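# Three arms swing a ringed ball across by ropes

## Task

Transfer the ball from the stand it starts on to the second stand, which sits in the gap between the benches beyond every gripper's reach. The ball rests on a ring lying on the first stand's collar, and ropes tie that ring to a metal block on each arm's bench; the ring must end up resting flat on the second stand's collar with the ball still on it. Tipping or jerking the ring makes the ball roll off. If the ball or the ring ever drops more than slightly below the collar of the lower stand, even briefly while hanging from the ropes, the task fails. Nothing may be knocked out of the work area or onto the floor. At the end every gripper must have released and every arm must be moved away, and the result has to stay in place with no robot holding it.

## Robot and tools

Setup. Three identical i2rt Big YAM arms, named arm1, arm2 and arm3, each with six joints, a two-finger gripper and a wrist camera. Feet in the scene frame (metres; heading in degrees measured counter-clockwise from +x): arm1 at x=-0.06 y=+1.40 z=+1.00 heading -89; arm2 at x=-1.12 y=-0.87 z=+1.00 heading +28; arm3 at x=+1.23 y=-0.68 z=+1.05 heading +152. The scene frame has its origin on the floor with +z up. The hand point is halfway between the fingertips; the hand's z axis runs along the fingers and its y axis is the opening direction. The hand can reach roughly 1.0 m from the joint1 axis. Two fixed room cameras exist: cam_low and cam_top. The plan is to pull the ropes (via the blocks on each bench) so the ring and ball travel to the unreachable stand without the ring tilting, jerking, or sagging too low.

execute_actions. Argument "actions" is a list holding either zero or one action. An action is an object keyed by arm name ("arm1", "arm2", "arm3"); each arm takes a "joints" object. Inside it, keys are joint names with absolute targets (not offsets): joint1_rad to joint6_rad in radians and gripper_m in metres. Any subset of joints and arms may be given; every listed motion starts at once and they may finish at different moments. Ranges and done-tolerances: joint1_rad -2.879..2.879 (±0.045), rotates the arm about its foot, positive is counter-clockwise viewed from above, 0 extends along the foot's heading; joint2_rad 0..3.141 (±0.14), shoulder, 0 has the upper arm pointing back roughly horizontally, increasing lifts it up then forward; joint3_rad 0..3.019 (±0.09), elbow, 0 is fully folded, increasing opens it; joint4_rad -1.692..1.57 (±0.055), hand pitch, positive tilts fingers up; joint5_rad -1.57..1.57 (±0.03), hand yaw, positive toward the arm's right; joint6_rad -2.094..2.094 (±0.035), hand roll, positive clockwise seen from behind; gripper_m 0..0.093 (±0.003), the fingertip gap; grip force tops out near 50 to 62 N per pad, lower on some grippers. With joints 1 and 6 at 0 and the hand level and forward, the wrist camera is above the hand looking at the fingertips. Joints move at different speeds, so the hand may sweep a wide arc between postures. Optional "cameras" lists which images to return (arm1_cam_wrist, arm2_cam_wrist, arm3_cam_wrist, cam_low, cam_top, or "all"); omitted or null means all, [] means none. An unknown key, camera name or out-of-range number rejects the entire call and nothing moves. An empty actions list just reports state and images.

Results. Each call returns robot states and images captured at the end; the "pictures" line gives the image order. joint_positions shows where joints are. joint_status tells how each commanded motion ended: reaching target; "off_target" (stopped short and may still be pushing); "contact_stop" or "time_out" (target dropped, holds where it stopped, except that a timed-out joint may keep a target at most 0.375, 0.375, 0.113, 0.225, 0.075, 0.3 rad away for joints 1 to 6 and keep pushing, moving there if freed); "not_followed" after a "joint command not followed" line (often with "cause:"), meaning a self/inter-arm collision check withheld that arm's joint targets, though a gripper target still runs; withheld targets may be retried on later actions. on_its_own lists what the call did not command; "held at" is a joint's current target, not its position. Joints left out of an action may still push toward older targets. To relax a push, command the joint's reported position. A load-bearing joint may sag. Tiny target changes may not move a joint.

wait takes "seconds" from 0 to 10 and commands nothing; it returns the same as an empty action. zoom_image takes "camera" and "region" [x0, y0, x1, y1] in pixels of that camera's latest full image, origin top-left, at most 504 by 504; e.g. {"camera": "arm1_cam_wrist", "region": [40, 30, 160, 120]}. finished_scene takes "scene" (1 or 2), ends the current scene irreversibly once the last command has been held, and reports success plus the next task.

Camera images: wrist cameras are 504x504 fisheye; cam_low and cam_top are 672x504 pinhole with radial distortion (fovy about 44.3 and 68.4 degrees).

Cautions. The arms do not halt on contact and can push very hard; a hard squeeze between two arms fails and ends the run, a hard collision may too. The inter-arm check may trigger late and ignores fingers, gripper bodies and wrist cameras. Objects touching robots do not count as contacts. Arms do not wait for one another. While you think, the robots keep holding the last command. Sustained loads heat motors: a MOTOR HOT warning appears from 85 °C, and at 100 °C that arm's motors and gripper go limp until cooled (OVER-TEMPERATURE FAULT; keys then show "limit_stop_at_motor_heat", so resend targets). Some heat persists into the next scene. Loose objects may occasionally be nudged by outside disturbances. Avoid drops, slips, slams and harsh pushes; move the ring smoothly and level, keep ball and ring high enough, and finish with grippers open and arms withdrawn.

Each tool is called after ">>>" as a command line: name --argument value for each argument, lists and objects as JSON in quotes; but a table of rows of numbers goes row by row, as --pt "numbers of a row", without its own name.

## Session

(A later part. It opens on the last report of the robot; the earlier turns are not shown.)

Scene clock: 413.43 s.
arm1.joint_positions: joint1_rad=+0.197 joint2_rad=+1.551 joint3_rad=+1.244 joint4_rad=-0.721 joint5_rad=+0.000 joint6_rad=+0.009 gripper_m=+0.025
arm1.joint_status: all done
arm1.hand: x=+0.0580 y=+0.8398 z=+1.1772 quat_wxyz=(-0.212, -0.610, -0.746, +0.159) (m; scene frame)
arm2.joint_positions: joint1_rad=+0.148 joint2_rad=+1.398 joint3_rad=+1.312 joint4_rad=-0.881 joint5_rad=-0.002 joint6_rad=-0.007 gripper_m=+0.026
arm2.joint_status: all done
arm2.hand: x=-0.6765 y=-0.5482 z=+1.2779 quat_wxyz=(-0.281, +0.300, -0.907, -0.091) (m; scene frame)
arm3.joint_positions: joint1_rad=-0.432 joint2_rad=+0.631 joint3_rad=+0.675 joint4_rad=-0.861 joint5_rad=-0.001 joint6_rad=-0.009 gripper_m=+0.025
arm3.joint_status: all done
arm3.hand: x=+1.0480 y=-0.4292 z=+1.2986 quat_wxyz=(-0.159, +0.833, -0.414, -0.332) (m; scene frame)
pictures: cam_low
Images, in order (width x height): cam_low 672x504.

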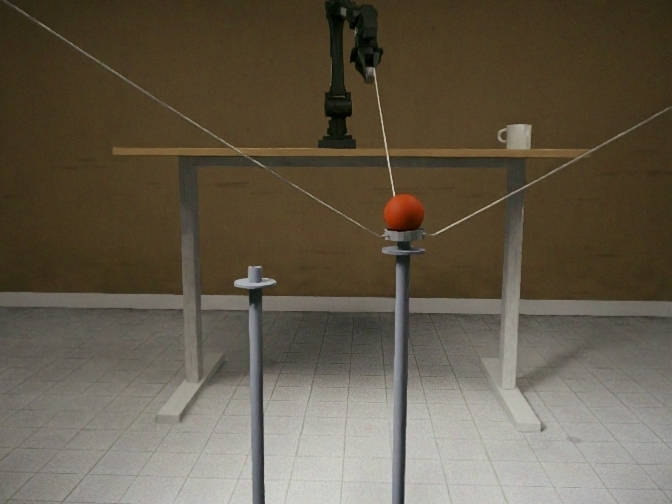

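>>> execute_actions --actions '[]' --cameras '["cam_low","cam_top"]'

>>> zoom_image --camera "cam_low" --region '[350, 180, 460, 280]'

>>> zoom_image --camera "cam_top" --region '[335, 225, 395, 285]'

Scene clock: 423.67 s.
arm1.joint_positions: joint1_rad=+0.197 joint2_rad=+1.551 joint3_rad=+1.244 joint4_rad=-0.721 joint5_rad=+0.000 joint6_rad=+0.009 gripper_m=+0.025
arm1.joint_status: all done
arm1.hand: x=+0.0580 y=+0.8398 z=+1.1772 quat_wxyz=(-0.212, -0.610, -0.746, +0.159) (m; scene frame)
arm2.joint_positions: joint1_rad=+0.148 joint2_rad=+1.398 joint3_rad=+1.312 joint4_rad=-0.881 joint5_rad=-0.002 joint6_rad=-0.007 gripper_m=+0.026
arm2.joint_status: all done
arm2.hand: x=-0.6765 y=-0.5482 z=+1.2779 quat_wxyz=(-0.281, +0.300, -0.907, -0.091) (m; scene frame)
arm3.joint_positions: joint1_rad=-0.432 joint2_rad=+0.631 joint3_rad=+0.675 joint4_rad=-0.861 joint5_rad=-0.001 joint6_rad=-0.009 gripper_m=+0.025
arm3.joint_status: all done
arm3.hand: x=+1.0480 y=-0.4292 z=+1.2986 quat_wxyz=(-0.159, +0.833, -0.414, -0.332) (m; scene frame)
pictures: cam_low, cam_top
Images, in order (width x height): cam_low 672x504, cam_top 672x504.

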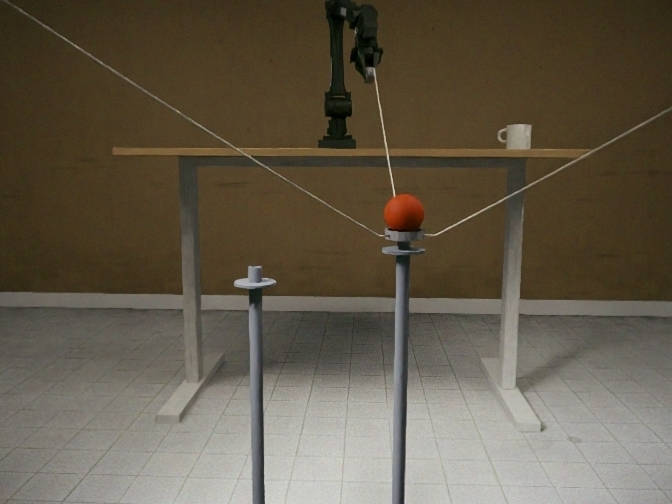

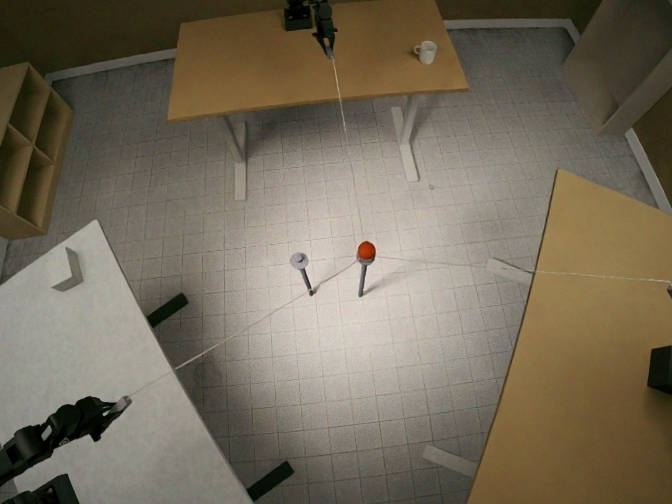

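Region (350, 180, 460, 280) of cam_low's 672x504 image, scaled by 4.582, with more detail than that image has; it fills the top 458 rows of this view, and the rest is white.

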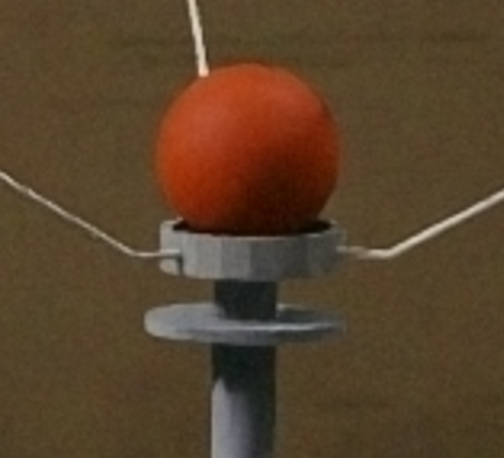

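Region (335, 225, 395, 285) of cam_top's 672x504 image, scaled by 8.400, with more detail than that image has.

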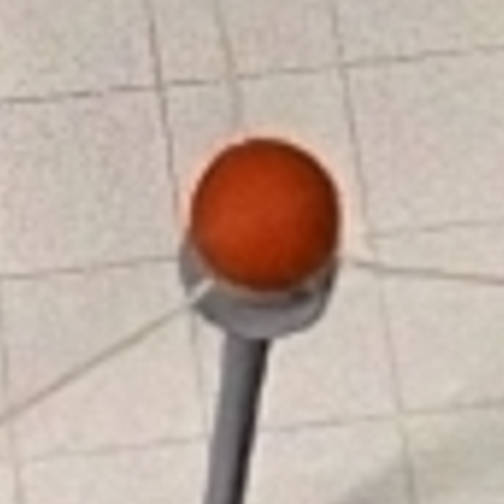

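>>> execute_actions --actions '[{"arm1":{"joints":{"joint2_rad":1.461}},"arm2":{"joints":{"joint2_rad":1.336}},"arm3":{"joints":{"joint2_rad":0.536}}}]' --cameras '["cam_low"]'

Scene clock: 520.30 s.
arm1.joint_positions: joint1_rad=+0.197 joint2_rad=+1.494 joint3_rad=+1.244 joint4_rad=-0.721 joint5_rad=+0.000 joint6_rad=+0.009 gripper_m=+0.025
arm1.joint_status: all done
arm1.hand: x=+0.0566 y=+0.8434 z=+1.2089 quat_wxyz=(-0.234, -0.605, -0.740, +0.177) (m; scene frame)
arm2.joint_positions: joint1_rad=+0.148 joint2_rad=+1.351 joint3_rad=+1.312 joint4_rad=-0.881 joint5_rad=-0.002 joint6_rad=-0.007 gripper_m=+0.025
arm2.joint_status: all done
arm2.hand: x=-0.6827 y=-0.5527 z=+1.3026 quat_wxyz=(-0.303, +0.297, -0.900, -0.098) (m; scene frame)
arm3.joint_positions: joint1_rad=-0.432 joint2_rad=+0.546 joint3_rad=+0.672 joint4_rad=-0.862 joint5_rad=-0.003 joint6_rad=-0.009 gripper_m=+0.025
arm3.joint_status: all done
arm3.hand: x=+1.0548 y=-0.4382 z=+1.3206 quat_wxyz=(-0.175, +0.818, -0.407, -0.366) (m; scene frame)
pictures: cam_low
Images, in order (width x height): cam_low 672x504.

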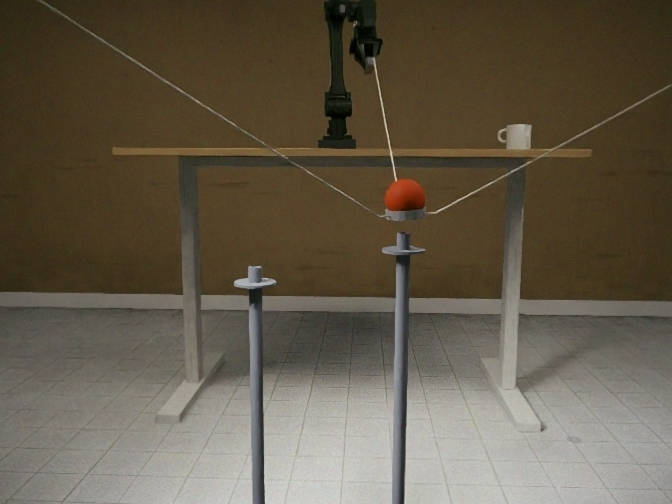

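>>> execute_actions --actions '[]'

Scene clock: 553.60 s.
arm1.joint_positions: joint1_rad=+0.197 joint2_rad=+1.494 joint3_rad=+1.244 joint4_rad=-0.721 joint5_rad=+0.000 joint6_rad=+0.009 gripper_m=+0.025
arm1.joint_status: all done
arm1.hand: x=+0.0566 y=+0.8434 z=+1.2089 quat_wxyz=(-0.234, -0.605, -0.740, +0.177) (m; scene frame)
arm2.joint_positions: joint1_rad=+0.148 joint2_rad=+1.351 joint3_rad=+1.312 joint4_rad=-0.881 joint5_rad=-0.002 joint6_rad=-0.007 gripper_m=+0.025
arm2.joint_status: all done
arm2.hand: x=-0.6827 y=-0.5527 z=+1.3026 quat_wxyz=(-0.303, +0.297, -0.900, -0.098) (m; scene frame)
arm3.joint_positions: joint1_rad=-0.432 joint2_rad=+0.546 joint3_rad=+0.672 joint4_rad=-0.862 joint5_rad=-0.003 joint6_rad=-0.009 gripper_m=+0.025
arm3.joint_status: all done
arm3.hand: x=+1.0548 y=-0.4382 z=+1.3206 quat_wxyz=(-0.175, +0.818, -0.407, -0.366) (m; scene frame)
pictures: arm1_cam_wrist, arm2_cam_wrist, arm3_cam_wrist, cam_low, cam_top
Images, in order (width x height): arm1_cam_wrist 504x504, arm2_cam_wrist 504x504, arm3_cam_wrist 504x504, cam_low 672x504, cam_top 672x504.

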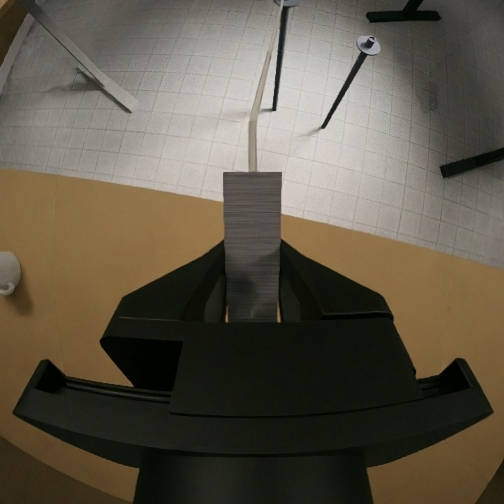

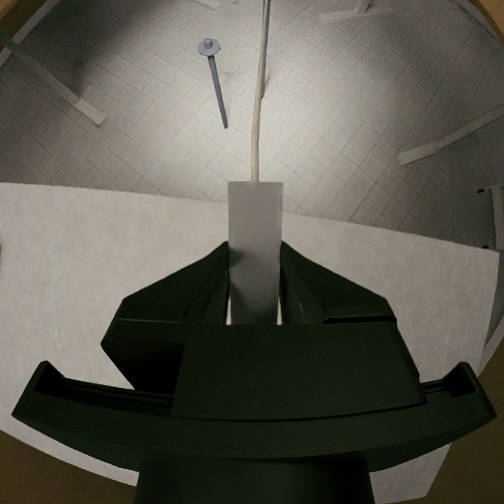

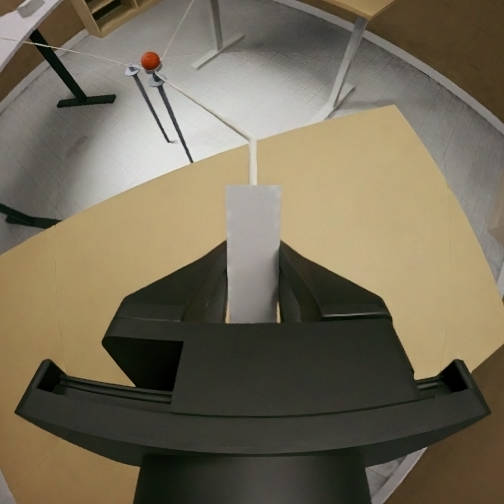

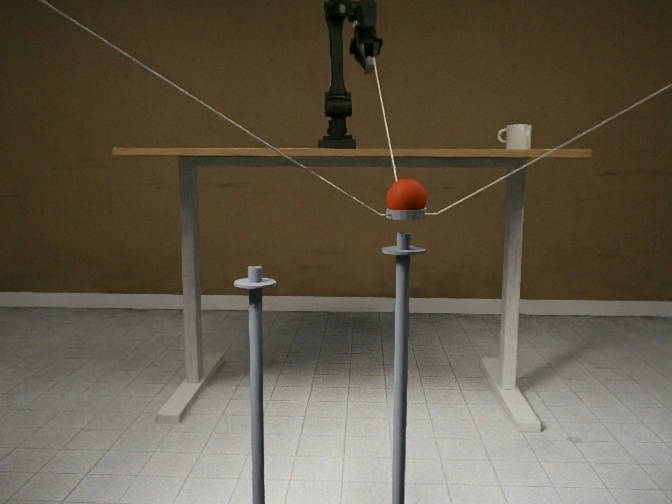

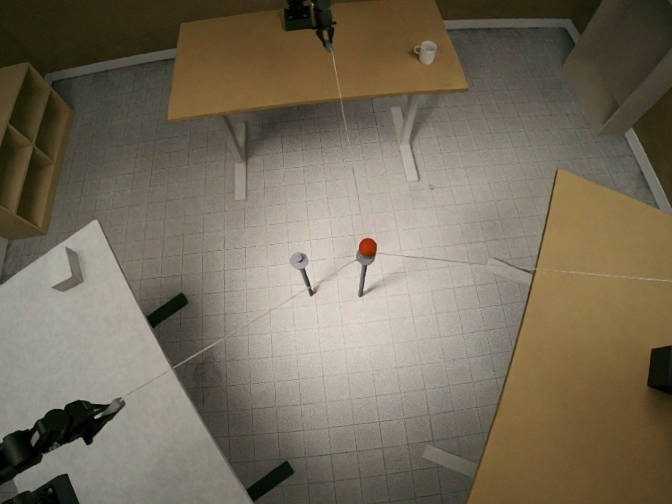

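>>> execute_actions --actions '[{"arm1":{"joints":{"joint1_rad":0.142,"joint2_rad":1.437}},"arm2":{"joints":{"joint1_rad":0.197,"joint2_rad":1.286,"joint3_rad":1.295}},"arm3":{"joints":{"joint1_rad":-0.372,"joint2_rad":0.657,"joint3_rad":0.793}}}]' --cameras '["cam_low","cam_top"]'

Scene clock: 648.03 s.
arm1.joint_positions: joint1_rad=+0.144 joint2_rad=+1.484 joint3_rad=+1.244 joint4_rad=-0.721 joint5_rad=+0.000 joint6_rad=+0.009 gripper_m=+0.025
arm1.joint_status: all done
arm1.hand: x=+0.0265 y=+0.8387 z=+1.2140 quat_wxyz=(-0.232, -0.624, -0.723, +0.186) (m; scene frame)
arm2.joint_positions: joint1_rad=+0.198 joint2_rad=+1.305 joint3_rad=+1.298 joint4_rad=-0.881 joint5_rad=-0.002 joint6_rad=-0.006 gripper_m=+0.025
arm2.joint_status: all done
arm2.hand: x=-0.7076 y=-0.5387 z=+1.3180 quat_wxyz=(-0.314, +0.317, -0.888, -0.111) (m; scene frame)
arm3.joint_positions: joint1_rad=-0.378 joint2_rad=+0.674 joint3_rad=+0.724 joint4_rad=-0.864 joint5_rad=-0.003 joint6_rad=-0.009 gripper_m=+0.025
arm3.joint_status: all done
arm3.hand: x=+1.0270 y=-0.4299 z=+1.3126 quat_wxyz=(-0.150, +0.843, -0.391, -0.338) (m; scene frame)
pictures: cam_low, cam_top
Images, in order (width x height): cam_low 672x504, cam_top 672x504.

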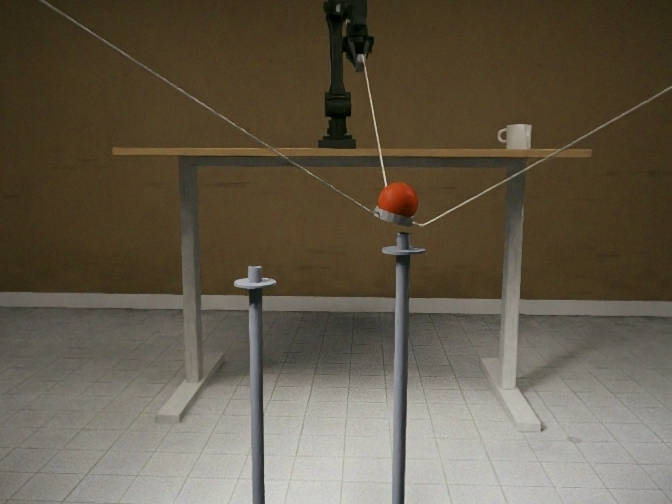

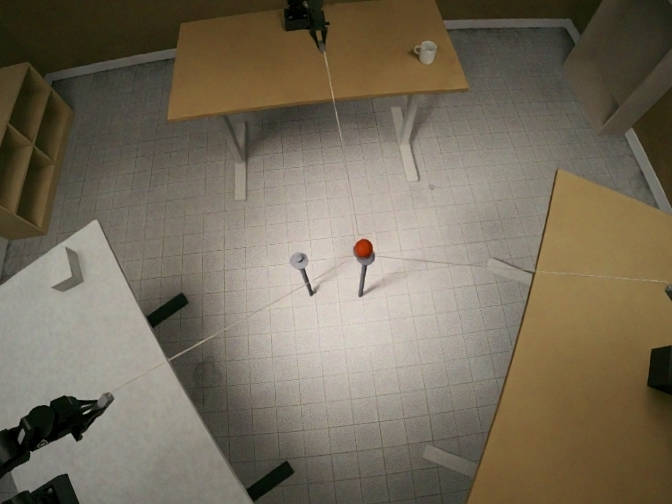

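>>> execute_actions --actions '[]' --cameras '["cam_low","cam_top"]'

Scene clock: 651.67 s.
arm1.joint_positions: joint1_rad=+0.144 joint2_rad=+1.484 joint3_rad=+1.244 joint4_rad=-0.721 joint5_rad=+0.000 joint6_rad=+0.009 gripper_m=+0.025
arm1.joint_status: all done
arm1.hand: x=+0.0265 y=+0.8387 z=+1.2140 quat_wxyz=(-0.232, -0.624, -0.723, +0.186) (m; scene frame)
arm2.joint_positions: joint1_rad=+0.198 joint2_rad=+1.305 joint3_rad=+1.298 joint4_rad=-0.881 joint5_rad=-0.002 joint6_rad=-0.006 gripper_m=+0.025
arm2.joint_status: all done
arm2.hand: x=-0.7076 y=-0.5387 z=+1.3180 quat_wxyz=(-0.314, +0.317, -0.888, -0.111) (m; scene frame)
arm3.joint_positions: joint1_rad=-0.378 joint2_rad=+0.674 joint3_rad=+0.724 joint4_rad=-0.864 joint5_rad=-0.003 joint6_rad=-0.009 gripper_m=+0.025
arm3.joint_status: all done
arm3.hand: x=+1.0270 y=-0.4299 z=+1.3126 quat_wxyz=(-0.150, +0.843, -0.391, -0.338) (m; scene frame)
pictures: cam_low, cam_top
Images, in order (width x height): cam_low 672x504, cam_top 672x504.

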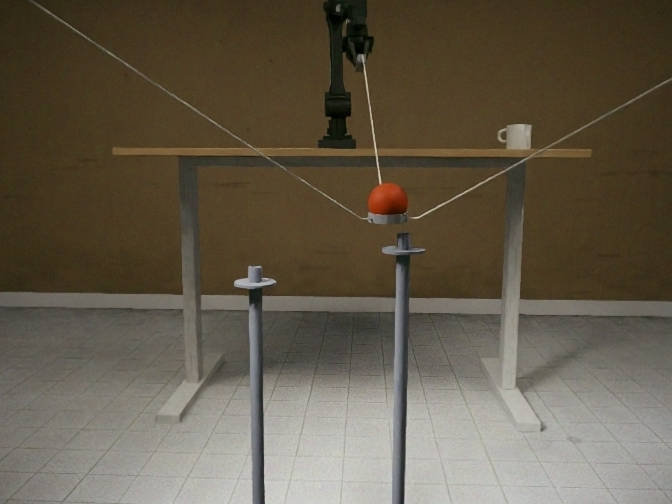

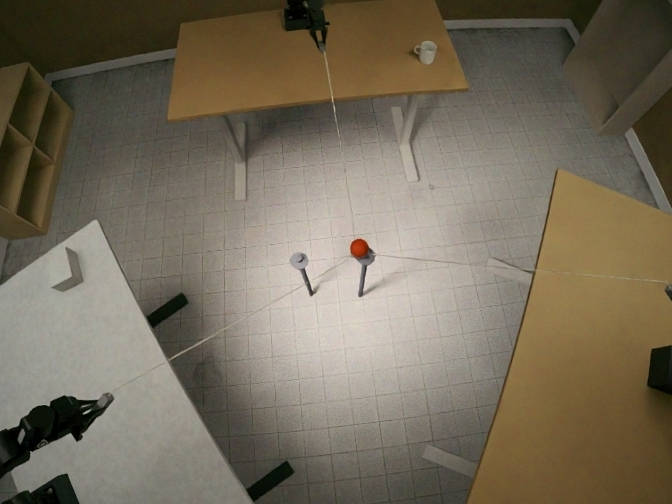

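>>> execute_actions --actions '[{"arm1":{"joints":{"joint1_rad":0.095,"joint2_rad":1.403,"joint3_rad":1.232}},"arm2":{"joints":{"joint1_rad":0.231,"joint2_rad":1.222,"joint3_rad":1.243}},"arm3":{"joints":{"joint1_rad":-0.322,"joint2_rad":0.749,"joint3_rad":0.877}}}]' --cameras '["cam_low"]'

>>> execute_actions --actions '[]' --cameras '[]'

Scene clock: 694.07 s.
arm1.joint_positions: joint1_rad=+0.100 joint2_rad=+1.443 joint3_rad=+1.220 joint4_rad=-0.721 joint5_rad=+0.000 joint6_rad=+0.009 gripper_m=+0.025
arm1.joint_status: all done
arm1.hand: x=+0.0002 y=+0.8458 z=+1.2230 quat_wxyz=(-0.233, -0.638, -0.707, +0.196) (m; scene frame)
arm2.joint_positions: joint1_rad=+0.227 joint2_rad=+1.239 joint3_rad=+1.243 joint4_rad=-0.882 joint5_rad=-0.002 joint6_rad=-0.006 gripper_m=+0.025
arm2.joint_status: all done
arm2.hand: x=-0.7351 y=-0.5420 z=+1.3210 quat_wxyz=(-0.317, +0.330, -0.882, -0.117) (m; scene frame)
arm3.joint_positions: joint1_rad=-0.328 joint2_rad=+0.759 joint3_rad=+0.817 joint4_rad=-0.866 joint5_rad=-0.003 joint6_rad=-0.009 gripper_m=+0.025
arm3.joint_status: all done
arm3.hand: x=+0.9973 y=-0.4206 z=+1.3378 quat_wxyz=(-0.143, +0.851, -0.369, -0.345) (m; scene frame)
pictures: cam_low
Images, in order (width x height): cam_low 672x504.

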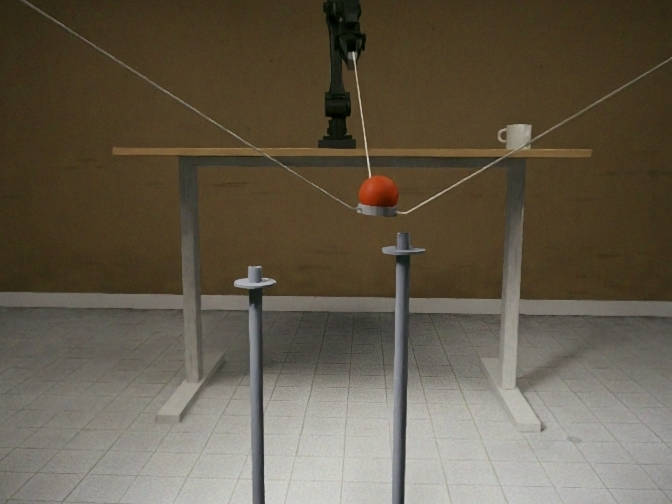

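Scene clock: 694.07 s.
arm1.joint_positions: joint1_rad=+0.100 joint2_rad=+1.443 joint3_rad=+1.220 joint4_rad=-0.721 joint5_rad=+0.000 joint6_rad=+0.009 gripper_m=+0.025
arm1.joint_status: all done
arm1.hand: x=+0.0002 y=+0.8458 z=+1.2230 quat_wxyz=(-0.233, -0.638, -0.707, +0.196) (m; scene frame)
arm2.joint_positions: joint1_rad=+0.227 joint2_rad=+1.239 joint3_rad=+1.243 joint4_rad=-0.882 joint5_rad=-0.002 joint6_rad=-0.006 gripper_m=+0.025
arm2.joint_status: all done
arm2.hand: x=-0.7351 y=-0.5420 z=+1.3210 quat_wxyz=(-0.317, +0.330, -0.882, -0.117) (m; scene frame)
arm3.joint_positions: joint1_rad=-0.328 joint2_rad=+0.759 joint3_rad=+0.817 joint4_rad=-0.866 joint5_rad=-0.003 joint6_rad=-0.009 gripper_m=+0.025
arm3.joint_status: all done
arm3.hand: x=+0.9973 y=-0.4206 z=+1.3378 quat_wxyz=(-0.143, +0.851, -0.369, -0.345) (m; scene frame)
pictures: none
No camera images: the call's "cameras" was empty. Leave "cameras" out to get every camera's image.

>>> execute_actions --actions '[]' --cameras '["cam_low","cam_top"]'

Scene clock: 712.97 s.
arm1.joint_positions: joint1_rad=+0.100 joint2_rad=+1.443 joint3_rad=+1.220 joint4_rad=-0.721 joint5_rad=+0.000 joint6_rad=+0.009 gripper_m=+0.025
arm1.joint_status: all done
arm1.hand: x=+0.0002 y=+0.8458 z=+1.2230 quat_wxyz=(-0.233, -0.638, -0.707, +0.196) (m; scene frame)
arm2.joint_positions: joint1_rad=+0.227 joint2_rad=+1.239 joint3_rad=+1.243 joint4_rad=-0.882 joint5_rad=-0.002 joint6_rad=-0.006 gripper_m=+0.025
arm2.joint_status: all done
arm2.hand: x=-0.7351 y=-0.5420 z=+1.3210 quat_wxyz=(-0.317, +0.330, -0.882, -0.117) (m; scene frame)
arm3.joint_positions: joint1_rad=-0.328 joint2_rad=+0.759 joint3_rad=+0.817 joint4_rad=-0.866 joint5_rad=-0.003 joint6_rad=-0.009 gripper_m=+0.025
arm3.joint_status: all done
arm3.hand: x=+0.9973 y=-0.4206 z=+1.3378 quat_wxyz=(-0.143, +0.851, -0.369, -0.345) (m; scene frame)
pictures: cam_low, cam_top
Images, in order (width x height): cam_low 672x504, cam_top 672x504.

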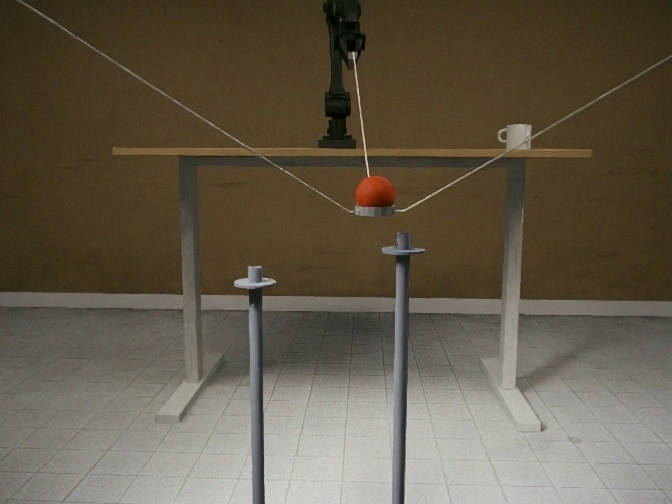

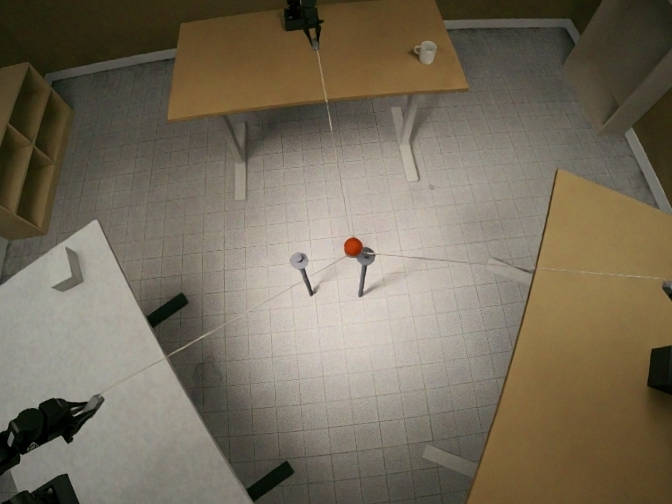

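Level and clear. Next step.

>>> execute_actions --actions '[{"arm1":{"joints":{"joint1_rad":0.040,"joint2_rad":1.384,"joint3_rad":1.212}},"arm2":{"joints":{"joint1_rad":0.277,"joint2_rad":1.158,"joint3_rad":1.186}},"arm3":{"joints":{"joint1_rad":-0.268,"joint2_rad":0.853,"joint3_rad":0.951}}}]' --cameras '["cam_low"]'

Scene clock: 724.67 s.
arm1.joint_positions: joint1_rad=+0.043 joint2_rad=+1.430 joint3_rad=+1.202 joint4_rad=-0.721 joint5_rad=+0.000 joint6_rad=+0.008 gripper_m=+0.025
arm1.joint_status: all done
arm1.hand: x=-0.0313 y=+0.8496 z=+1.2206 quat_wxyz=(-0.226, -0.658, -0.689, +0.201) (m; scene frame)
arm2.joint_positions: joint1_rad=+0.276 joint2_rad=+1.176 joint3_rad=+1.187 joint4_rad=-0.882 joint5_rad=-0.001 joint6_rad=-0.005 gripper_m=+0.025
arm2.joint_status: all done
arm2.hand: x=-0.7679 y=-0.5395 z=+1.3198 quat_wxyz=(-0.317, +0.350, -0.872, -0.125) (m; scene frame)
arm3.joint_positions: joint1_rad=-0.274 joint2_rad=+0.869 joint3_rad=+0.891 joint4_rad=-0.866 joint5_rad=-0.003 joint6_rad=-0.009 gripper_m=+0.025
arm3.joint_status: all done
arm3.hand: x=+0.9628 y=-0.4134 z=+1.3414 quat_wxyz=(-0.127, +0.867, -0.348, -0.333) (m; scene frame)
pictures: cam_low
Images, in order (width x height): cam_low 672x504.

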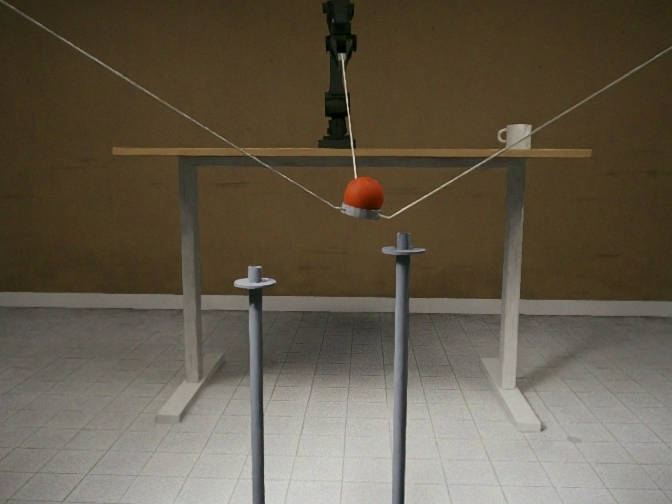

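>>> execute_actions --actions '[]' --cameras '["cam_low"]'

Scene clock: 745.57 s.
arm1.joint_positions: joint1_rad=+0.043 joint2_rad=+1.430 joint3_rad=+1.202 joint4_rad=-0.721 joint5_rad=+0.000 joint6_rad=+0.008 gripper_m=+0.025
arm1.joint_status: all done
arm1.hand: x=-0.0313 y=+0.8496 z=+1.2206 quat_wxyz=(-0.226, -0.658, -0.689, +0.201) (m; scene frame)
arm2.joint_positions: joint1_rad=+0.276 joint2_rad=+1.176 joint3_rad=+1.187 joint4_rad=-0.882 joint5_rad=-0.001 joint6_rad=-0.005 gripper_m=+0.025
arm2.joint_status: all done
arm2.hand: x=-0.7679 y=-0.5395 z=+1.3198 quat_wxyz=(-0.317, +0.350, -0.872, -0.125) (m; scene frame)
arm3.joint_positions: joint1_rad=-0.274 joint2_rad=+0.869 joint3_rad=+0.891 joint4_rad=-0.866 joint5_rad=-0.003 joint6_rad=-0.009 gripper_m=+0.025
arm3.joint_status: all done
arm3.hand: x=+0.9628 y=-0.4134 z=+1.3414 quat_wxyz=(-0.127, +0.867, -0.348, -0.333) (m; scene frame)
pictures: cam_low
Images, in order (width x height): cam_low 672x504.

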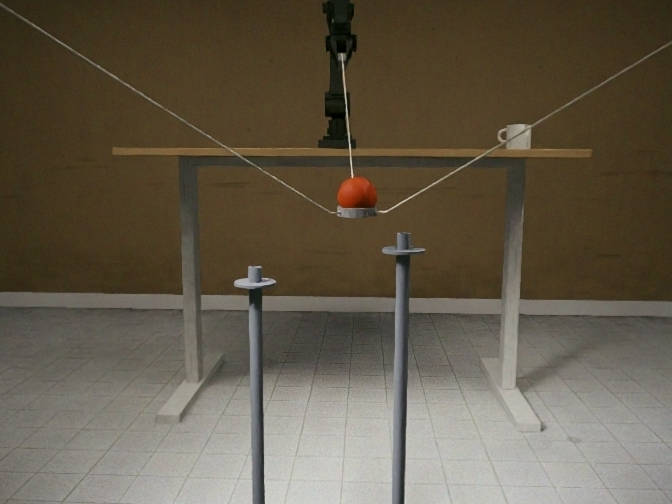

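>>> execute_actions --actions '[{"arm1":{"joints":{"joint1_rad":-0.016,"joint3_rad":1.192}},"arm2":{"joints":{"joint1_rad":0.330,"joint2_rad":1.110,"joint3_rad":1.123}},"arm3":{"joints":{"joint1_rad":-0.228,"joint2_rad":0.967,"joint3_rad":1.017}}}]' --cameras '["cam_low"]'

Scene clock: 750.93 s.
arm1.joint_positions: joint1_rad=-0.011 joint2_rad=+1.427 joint3_rad=+1.182 joint4_rad=-0.721 joint5_rad=+0.000 joint6_rad=+0.008 gripper_m=+0.025
arm1.joint_status: all done
arm1.hand: x=-0.0614 y=+0.8550 z=+1.2111 quat_wxyz=(-0.214, -0.679, -0.673, +0.201) (m; scene frame)
arm2.joint_positions: joint1_rad=+0.329 joint2_rad=+1.131 joint3_rad=+1.126 joint4_rad=-0.882 joint5_rad=+0.000 joint6_rad=-0.005 gripper_m=+0.025
arm2.joint_status: all done
arm2.hand: x=-0.7991 y=-0.5362 z=+1.3074 quat_wxyz=(-0.306, +0.374, -0.866, -0.131) (m; scene frame)
arm3.joint_positions: joint1_rad=-0.235 joint2_rad=+0.986 joint3_rad=+0.961 joint4_rad=-0.866 joint5_rad=-0.003 joint6_rad=-0.009 gripper_m=+0.025
arm3.joint_status: all done
arm3.hand: x=+0.9295 y=-0.4033 z=+1.3365 quat_wxyz=(-0.112, +0.881, -0.334, -0.315) (m; scene frame)
pictures: cam_low
Images, in order (width x height): cam_low 672x504.

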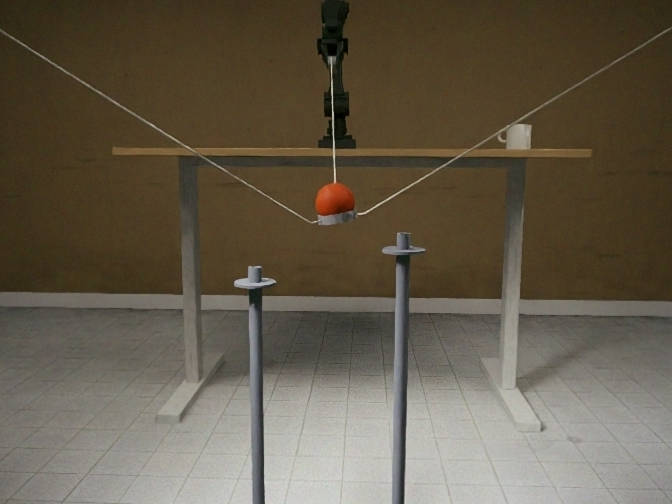

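>>> execute_actions --actions '[]' --cameras '["cam_low","cam_top"]'

Scene clock: 762.27 s.
arm1.joint_positions: joint1_rad=-0.011 joint2_rad=+1.427 joint3_rad=+1.182 joint4_rad=-0.721 joint5_rad=+0.000 joint6_rad=+0.008 gripper_m=+0.025
arm1.joint_status: all done
arm1.hand: x=-0.0614 y=+0.8550 z=+1.2111 quat_wxyz=(-0.214, -0.679, -0.673, +0.201) (m; scene frame)
arm2.joint_positions: joint1_rad=+0.329 joint2_rad=+1.131 joint3_rad=+1.126 joint4_rad=-0.882 joint5_rad=+0.000 joint6_rad=-0.005 gripper_m=+0.025
arm2.joint_status: all done
arm2.hand: x=-0.7991 y=-0.5362 z=+1.3074 quat_wxyz=(-0.306, +0.374, -0.866, -0.131) (m; scene frame)
arm3.joint_positions: joint1_rad=-0.235 joint2_rad=+0.986 joint3_rad=+0.961 joint4_rad=-0.866 joint5_rad=-0.003 joint6_rad=-0.009 gripper_m=+0.025
arm3.joint_status: all done
arm3.hand: x=+0.9295 y=-0.4033 z=+1.3365 quat_wxyz=(-0.112, +0.881, -0.334, -0.315) (m; scene frame)
pictures: cam_low, cam_top
Images, in order (width x height): cam_low 672x504, cam_top 672x504.

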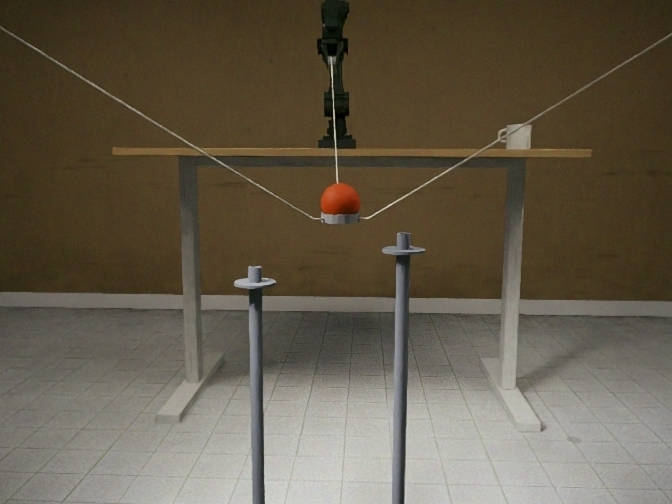

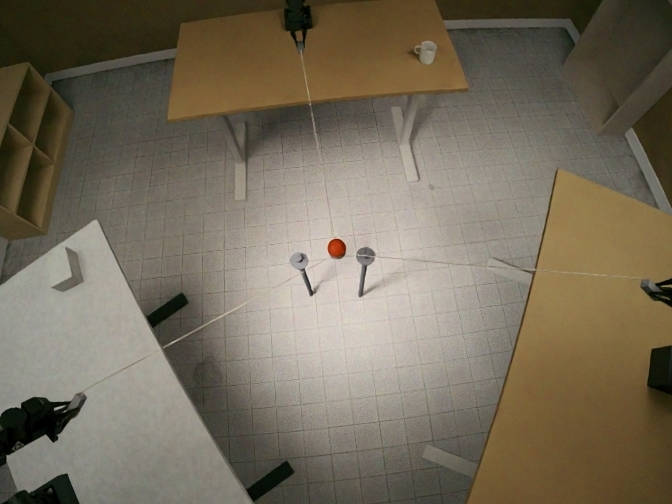

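>>> execute_actions --actions '[{"arm1":{"joints":{"joint1_rad":-0.072,"joint2_rad":1.436,"joint3_rad":1.174}},"arm2":{"joints":{"joint1_rad":0.384,"joint2_rad":1.061,"joint3_rad":1.059}},"arm3":{"joints":{"joint1_rad":-0.188,"joint2_rad":1.074,"joint3_rad":1.073}}}]' --cameras '["cam_low"]'

Scene clock: 768.57 s.
arm1.joint_positions: joint1_rad=-0.067 joint2_rad=+1.449 joint3_rad=+1.165 joint4_rad=-0.721 joint5_rad=+0.000 joint6_rad=+0.007 gripper_m=+0.025
arm1.joint_status: all done
arm1.hand: x=-0.0911 y=+0.8593 z=+1.1907 quat_wxyz=(-0.195, -0.701, -0.659, +0.193) (m; scene frame)
arm2.joint_positions: joint1_rad=+0.382 joint2_rad=+1.080 joint3_rad=+1.062 joint4_rad=-0.882 joint5_rad=+0.000 joint6_rad=-0.004 gripper_m=+0.025
arm2.joint_status: all done
arm2.hand: x=-0.8312 y=-0.5361 z=+1.2949 quat_wxyz=(-0.297, +0.397, -0.857, -0.136) (m; scene frame)
arm3.joint_positions: joint1_rad=-0.194 joint2_rad=+1.093 joint3_rad=+1.017 joint4_rad=-0.866 joint5_rad=-0.003 joint6_rad=-0.009 gripper_m=+0.025
arm3.joint_status: all done
arm3.hand: x=+0.8972 y=-0.3982 z=+1.3242 quat_wxyz=(-0.098, +0.895, -0.319, -0.295) (m; scene frame)
pictures: cam_low
Images, in order (width x height): cam_low 672x504.

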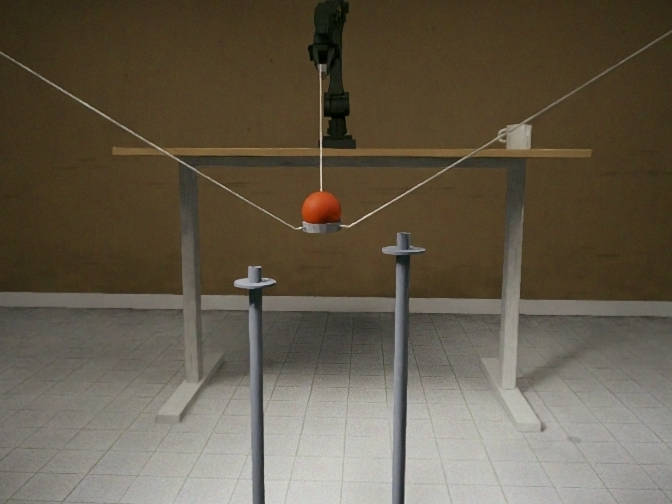

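>>> execute_actions --actions '[]' --cameras '["cam_low","cam_top"]'

Scene clock: 776.53 s.
arm1.joint_positions: joint1_rad=-0.067 joint2_rad=+1.449 joint3_rad=+1.165 joint4_rad=-0.721 joint5_rad=+0.000 joint6_rad=+0.007 gripper_m=+0.025
arm1.joint_status: all done
arm1.hand: x=-0.0911 y=+0.8593 z=+1.1907 quat_wxyz=(-0.195, -0.701, -0.659, +0.193) (m; scene frame)
arm2.joint_positions: joint1_rad=+0.382 joint2_rad=+1.080 joint3_rad=+1.062 joint4_rad=-0.882 joint5_rad=+0.000 joint6_rad=-0.004 gripper_m=+0.025
arm2.joint_status: all done
arm2.hand: x=-0.8312 y=-0.5361 z=+1.2949 quat_wxyz=(-0.297, +0.397, -0.858, -0.136) (m; scene frame)
arm3.joint_positions: joint1_rad=-0.194 joint2_rad=+1.093 joint3_rad=+1.017 joint4_rad=-0.866 joint5_rad=-0.003 joint6_rad=-0.009 gripper_m=+0.025
arm3.joint_status: all done
arm3.hand: x=+0.8972 y=-0.3982 z=+1.3242 quat_wxyz=(-0.098, +0.895, -0.319, -0.295) (m; scene frame)
pictures: cam_low, cam_top
Images, in order (width x height): cam_low 672x504, cam_top 672x504.

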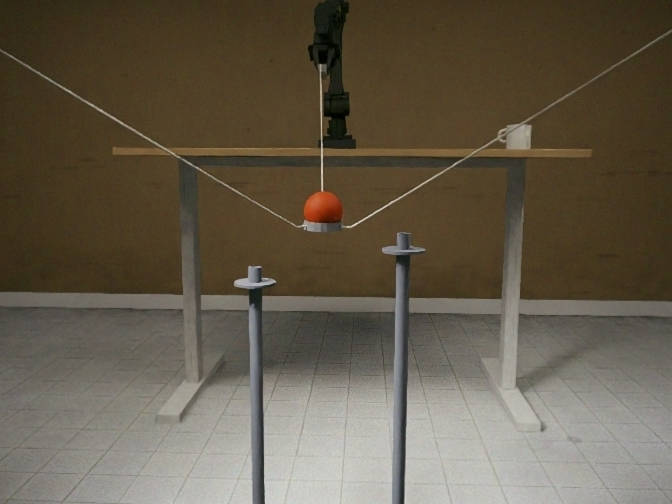

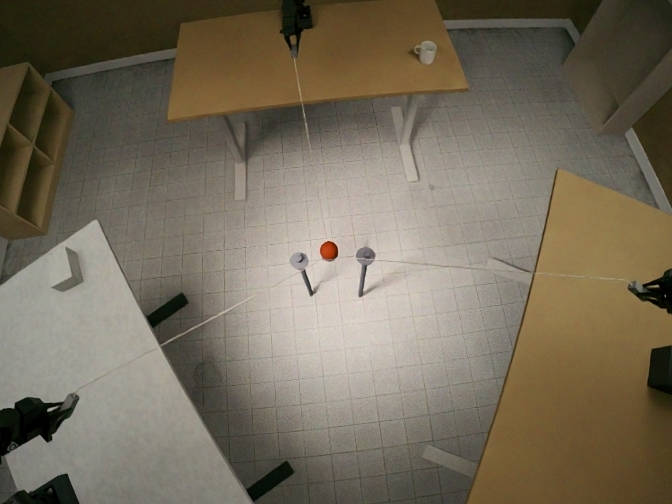

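>>> execute_actions --actions '[{"arm1":{"joints":{"joint1_rad":-0.134,"joint2_rad":1.448}},"arm2":{"joints":{"joint1_rad":0.454,"joint2_rad":1.019,"joint3_rad":1.000}},"arm3":{"joints":{"joint1_rad":-0.153,"joint2_rad":1.184,"joint3_rad":1.141}}}]' --cameras '["cam_low"]'

Scene clock: 782.90 s.
arm1.joint_positions: joint1_rad=-0.129 joint2_rad=+1.456 joint3_rad=+1.165 joint4_rad=-0.721 joint5_rad=+0.000 joint6_rad=+0.006 gripper_m=+0.025
arm1.joint_status: all done
arm1.hand: x=-0.1248 y=+0.8616 z=+1.1866 quat_wxyz=(-0.186, -0.721, -0.637, +0.197) (m; scene frame)
arm2.joint_positions: joint1_rad=+0.453 joint2_rad=+1.039 joint3_rad=+1.003 joint4_rad=-0.882 joint5_rad=+0.001 joint6_rad=-0.004 gripper_m=+0.025
arm2.joint_status: all done
arm2.hand: x=-0.8664 y=-0.5319 z=+1.2806 quat_wxyz=(-0.285, +0.428, -0.846, -0.143) (m; scene frame)
arm3.joint_positions: joint1_rad=-0.160 joint2_rad=+1.203 joint3_rad=+1.087 joint4_rad=-0.866 joint5_rad=-0.003 joint6_rad=-0.009 gripper_m=+0.025
arm3.joint_status: all done
arm3.hand: x=+0.8627 y=-0.3909 z=+1.3144 quat_wxyz=(-0.087, +0.906, -0.305, -0.280) (m; scene frame)
pictures: cam_low
Images, in order (width x height): cam_low 672x504.

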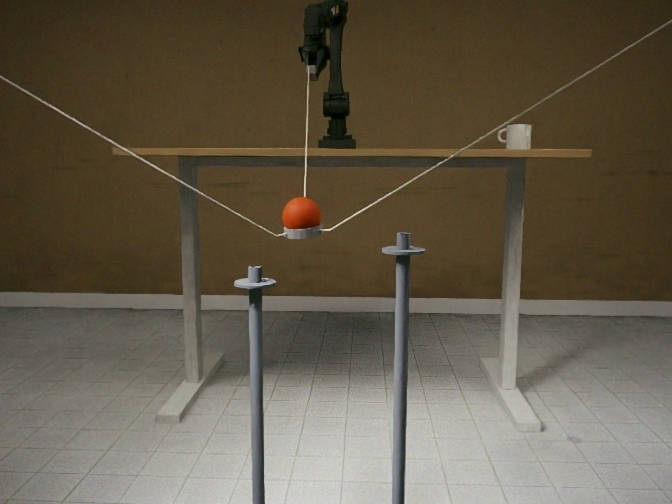

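>>> execute_actions --actions '[]' --cameras '["cam_low","cam_top"]'

Scene clock: 789.77 s.
arm1.joint_positions: joint1_rad=-0.129 joint2_rad=+1.456 joint3_rad=+1.165 joint4_rad=-0.721 joint5_rad=+0.000 joint6_rad=+0.006 gripper_m=+0.025
arm1.joint_status: all done
arm1.hand: x=-0.1248 y=+0.8616 z=+1.1866 quat_wxyz=(-0.186, -0.721, -0.637, +0.197) (m; scene frame)
arm2.joint_positions: joint1_rad=+0.453 joint2_rad=+1.039 joint3_rad=+1.003 joint4_rad=-0.882 joint5_rad=+0.001 joint6_rad=-0.004 gripper_m=+0.025
arm2.joint_status: all done
arm2.hand: x=-0.8664 y=-0.5319 z=+1.2806 quat_wxyz=(-0.285, +0.428, -0.846, -0.143) (m; scene frame)
arm3.joint_positions: joint1_rad=-0.160 joint2_rad=+1.203 joint3_rad=+1.087 joint4_rad=-0.866 joint5_rad=-0.003 joint6_rad=-0.009 gripper_m=+0.025
arm3.joint_status: all done
arm3.hand: x=+0.8627 y=-0.3909 z=+1.3144 quat_wxyz=(-0.087, +0.906, -0.305, -0.280) (m; scene frame)
pictures: cam_low, cam_top
Images, in order (width x height): cam_low 672x504, cam_top 672x504.

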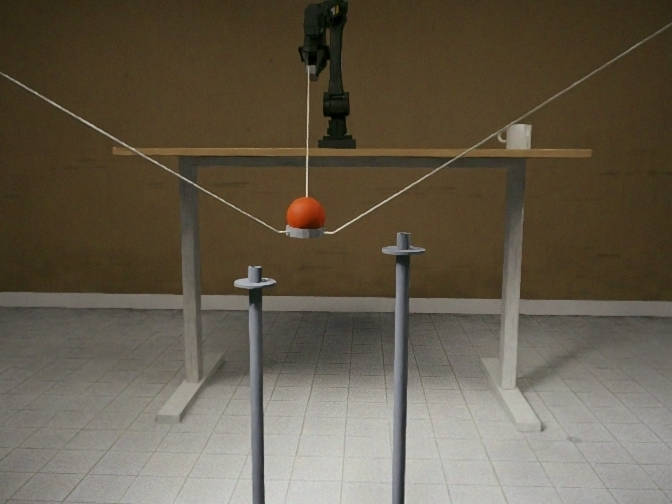

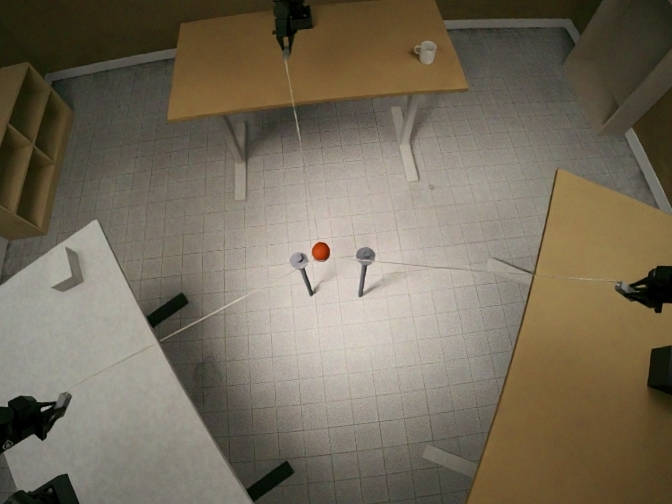

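>>> execute_actions --actions '[{"arm1":{"joints":{"joint1_rad":-0.197,"joint2_rad":1.472}},"arm2":{"joints":{"joint1_rad":0.522,"joint2_rad":0.977,"joint3_rad":0.941}},"arm3":{"joints":{"joint1_rad":-0.118,"joint2_rad":1.296,"joint3_rad":1.211}}}]' --cameras '["cam_low"]'

Scene clock: 797.13 s.
arm1.joint_positions: joint1_rad=-0.192 joint2_rad=+1.485 joint3_rad=+1.165 joint4_rad=-0.721 joint5_rad=-0.001 joint6_rad=+0.005 gripper_m=+0.025
arm1.joint_status: all done
arm1.hand: x=-0.1581 y=+0.8650 z=+1.1708 quat_wxyz=(-0.170, -0.744, -0.618, +0.191) (m; scene frame)
arm2.joint_positions: joint1_rad=+0.519 joint2_rad=+0.995 joint3_rad=+0.944 joint4_rad=-0.882 joint5_rad=+0.002 joint6_rad=-0.003 gripper_m=+0.025
arm2.joint_status: all done
arm2.hand: x=-0.8994 y=-0.5322 z=+1.2664 quat_wxyz=(-0.274, +0.457, -0.833, -0.149) (m; scene frame)
arm3.joint_positions: joint1_rad=-0.124 joint2_rad=+1.316 joint3_rad=+1.159 joint4_rad=-0.866 joint5_rad=-0.002 joint6_rad=-0.009 gripper_m=+0.025
arm3.joint_status: all done
arm3.hand: x=+0.8264 y=-0.3855 z=+1.2994 quat_wxyz=(-0.076, +0.917, -0.290, -0.262) (m; scene frame)
pictures: cam_low
Images, in order (width x height): cam_low 672x504.

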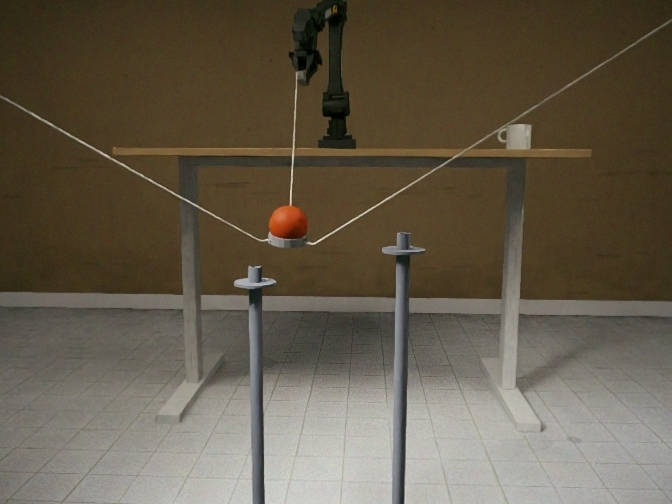

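>>> execute_actions --actions '[]' --cameras '["cam_low","cam_top"]'

>>> zoom_image --camera "cam_low" --region '[210, 190, 330, 310]'

Scene clock: 807.73 s.
arm1.joint_positions: joint1_rad=-0.192 joint2_rad=+1.485 joint3_rad=+1.165 joint4_rad=-0.721 joint5_rad=-0.001 joint6_rad=+0.005 gripper_m=+0.025
arm1.joint_status: all done
arm1.hand: x=-0.1581 y=+0.8650 z=+1.1708 quat_wxyz=(-0.170, -0.744, -0.618, +0.191) (m; scene frame)
arm2.joint_positions: joint1_rad=+0.519 joint2_rad=+0.995 joint3_rad=+0.944 joint4_rad=-0.882 joint5_rad=+0.002 joint6_rad=-0.003 gripper_m=+0.025
arm2.joint_status: all done
arm2.hand: x=-0.8994 y=-0.5322 z=+1.2664 quat_wxyz=(-0.274, +0.457, -0.833, -0.149) (m; scene frame)
arm3.joint_positions: joint1_rad=-0.124 joint2_rad=+1.316 joint3_rad=+1.159 joint4_rad=-0.866 joint5_rad=-0.002 joint6_rad=-0.009 gripper_m=+0.025
arm3.joint_status: all done
arm3.hand: x=+0.8264 y=-0.3855 z=+1.2994 quat_wxyz=(-0.076, +0.917, -0.290, -0.262) (m; scene frame)
pictures: cam_low, cam_top
Images, in order (width x height): cam_low 672x504, cam_top 672x504.

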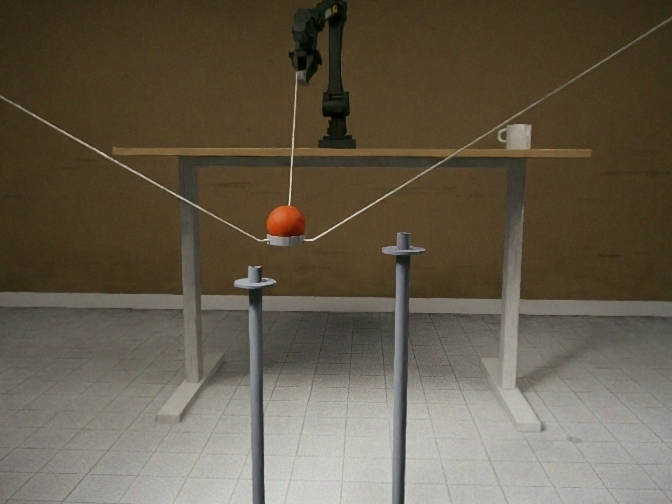

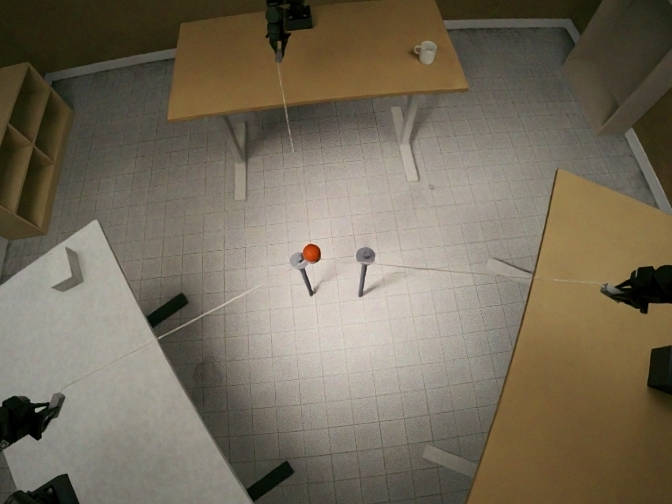

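Region (210, 190, 330, 310) of cam_low's 672x504 image, scaled by 4.200, with more detail than that image has.

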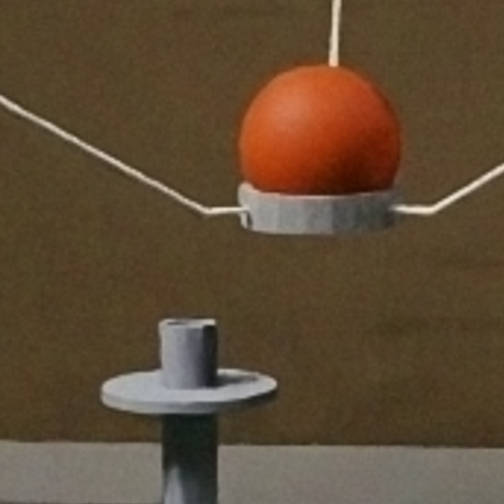

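>>> zoom_image --camera "cam_top" --region '[270, 225, 340, 295]'

Region (270, 225, 340, 295) of cam_top's 672x504 image, scaled by 7.200, with more detail than that image has.

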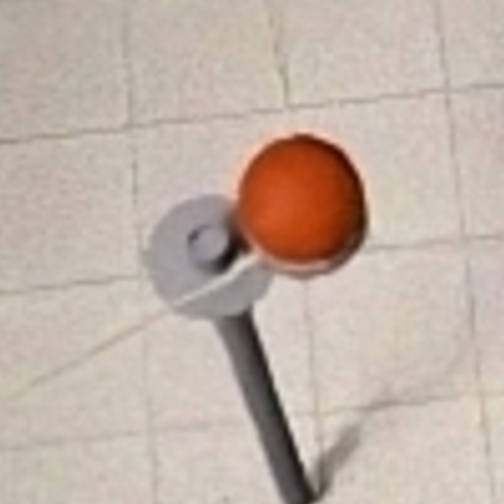

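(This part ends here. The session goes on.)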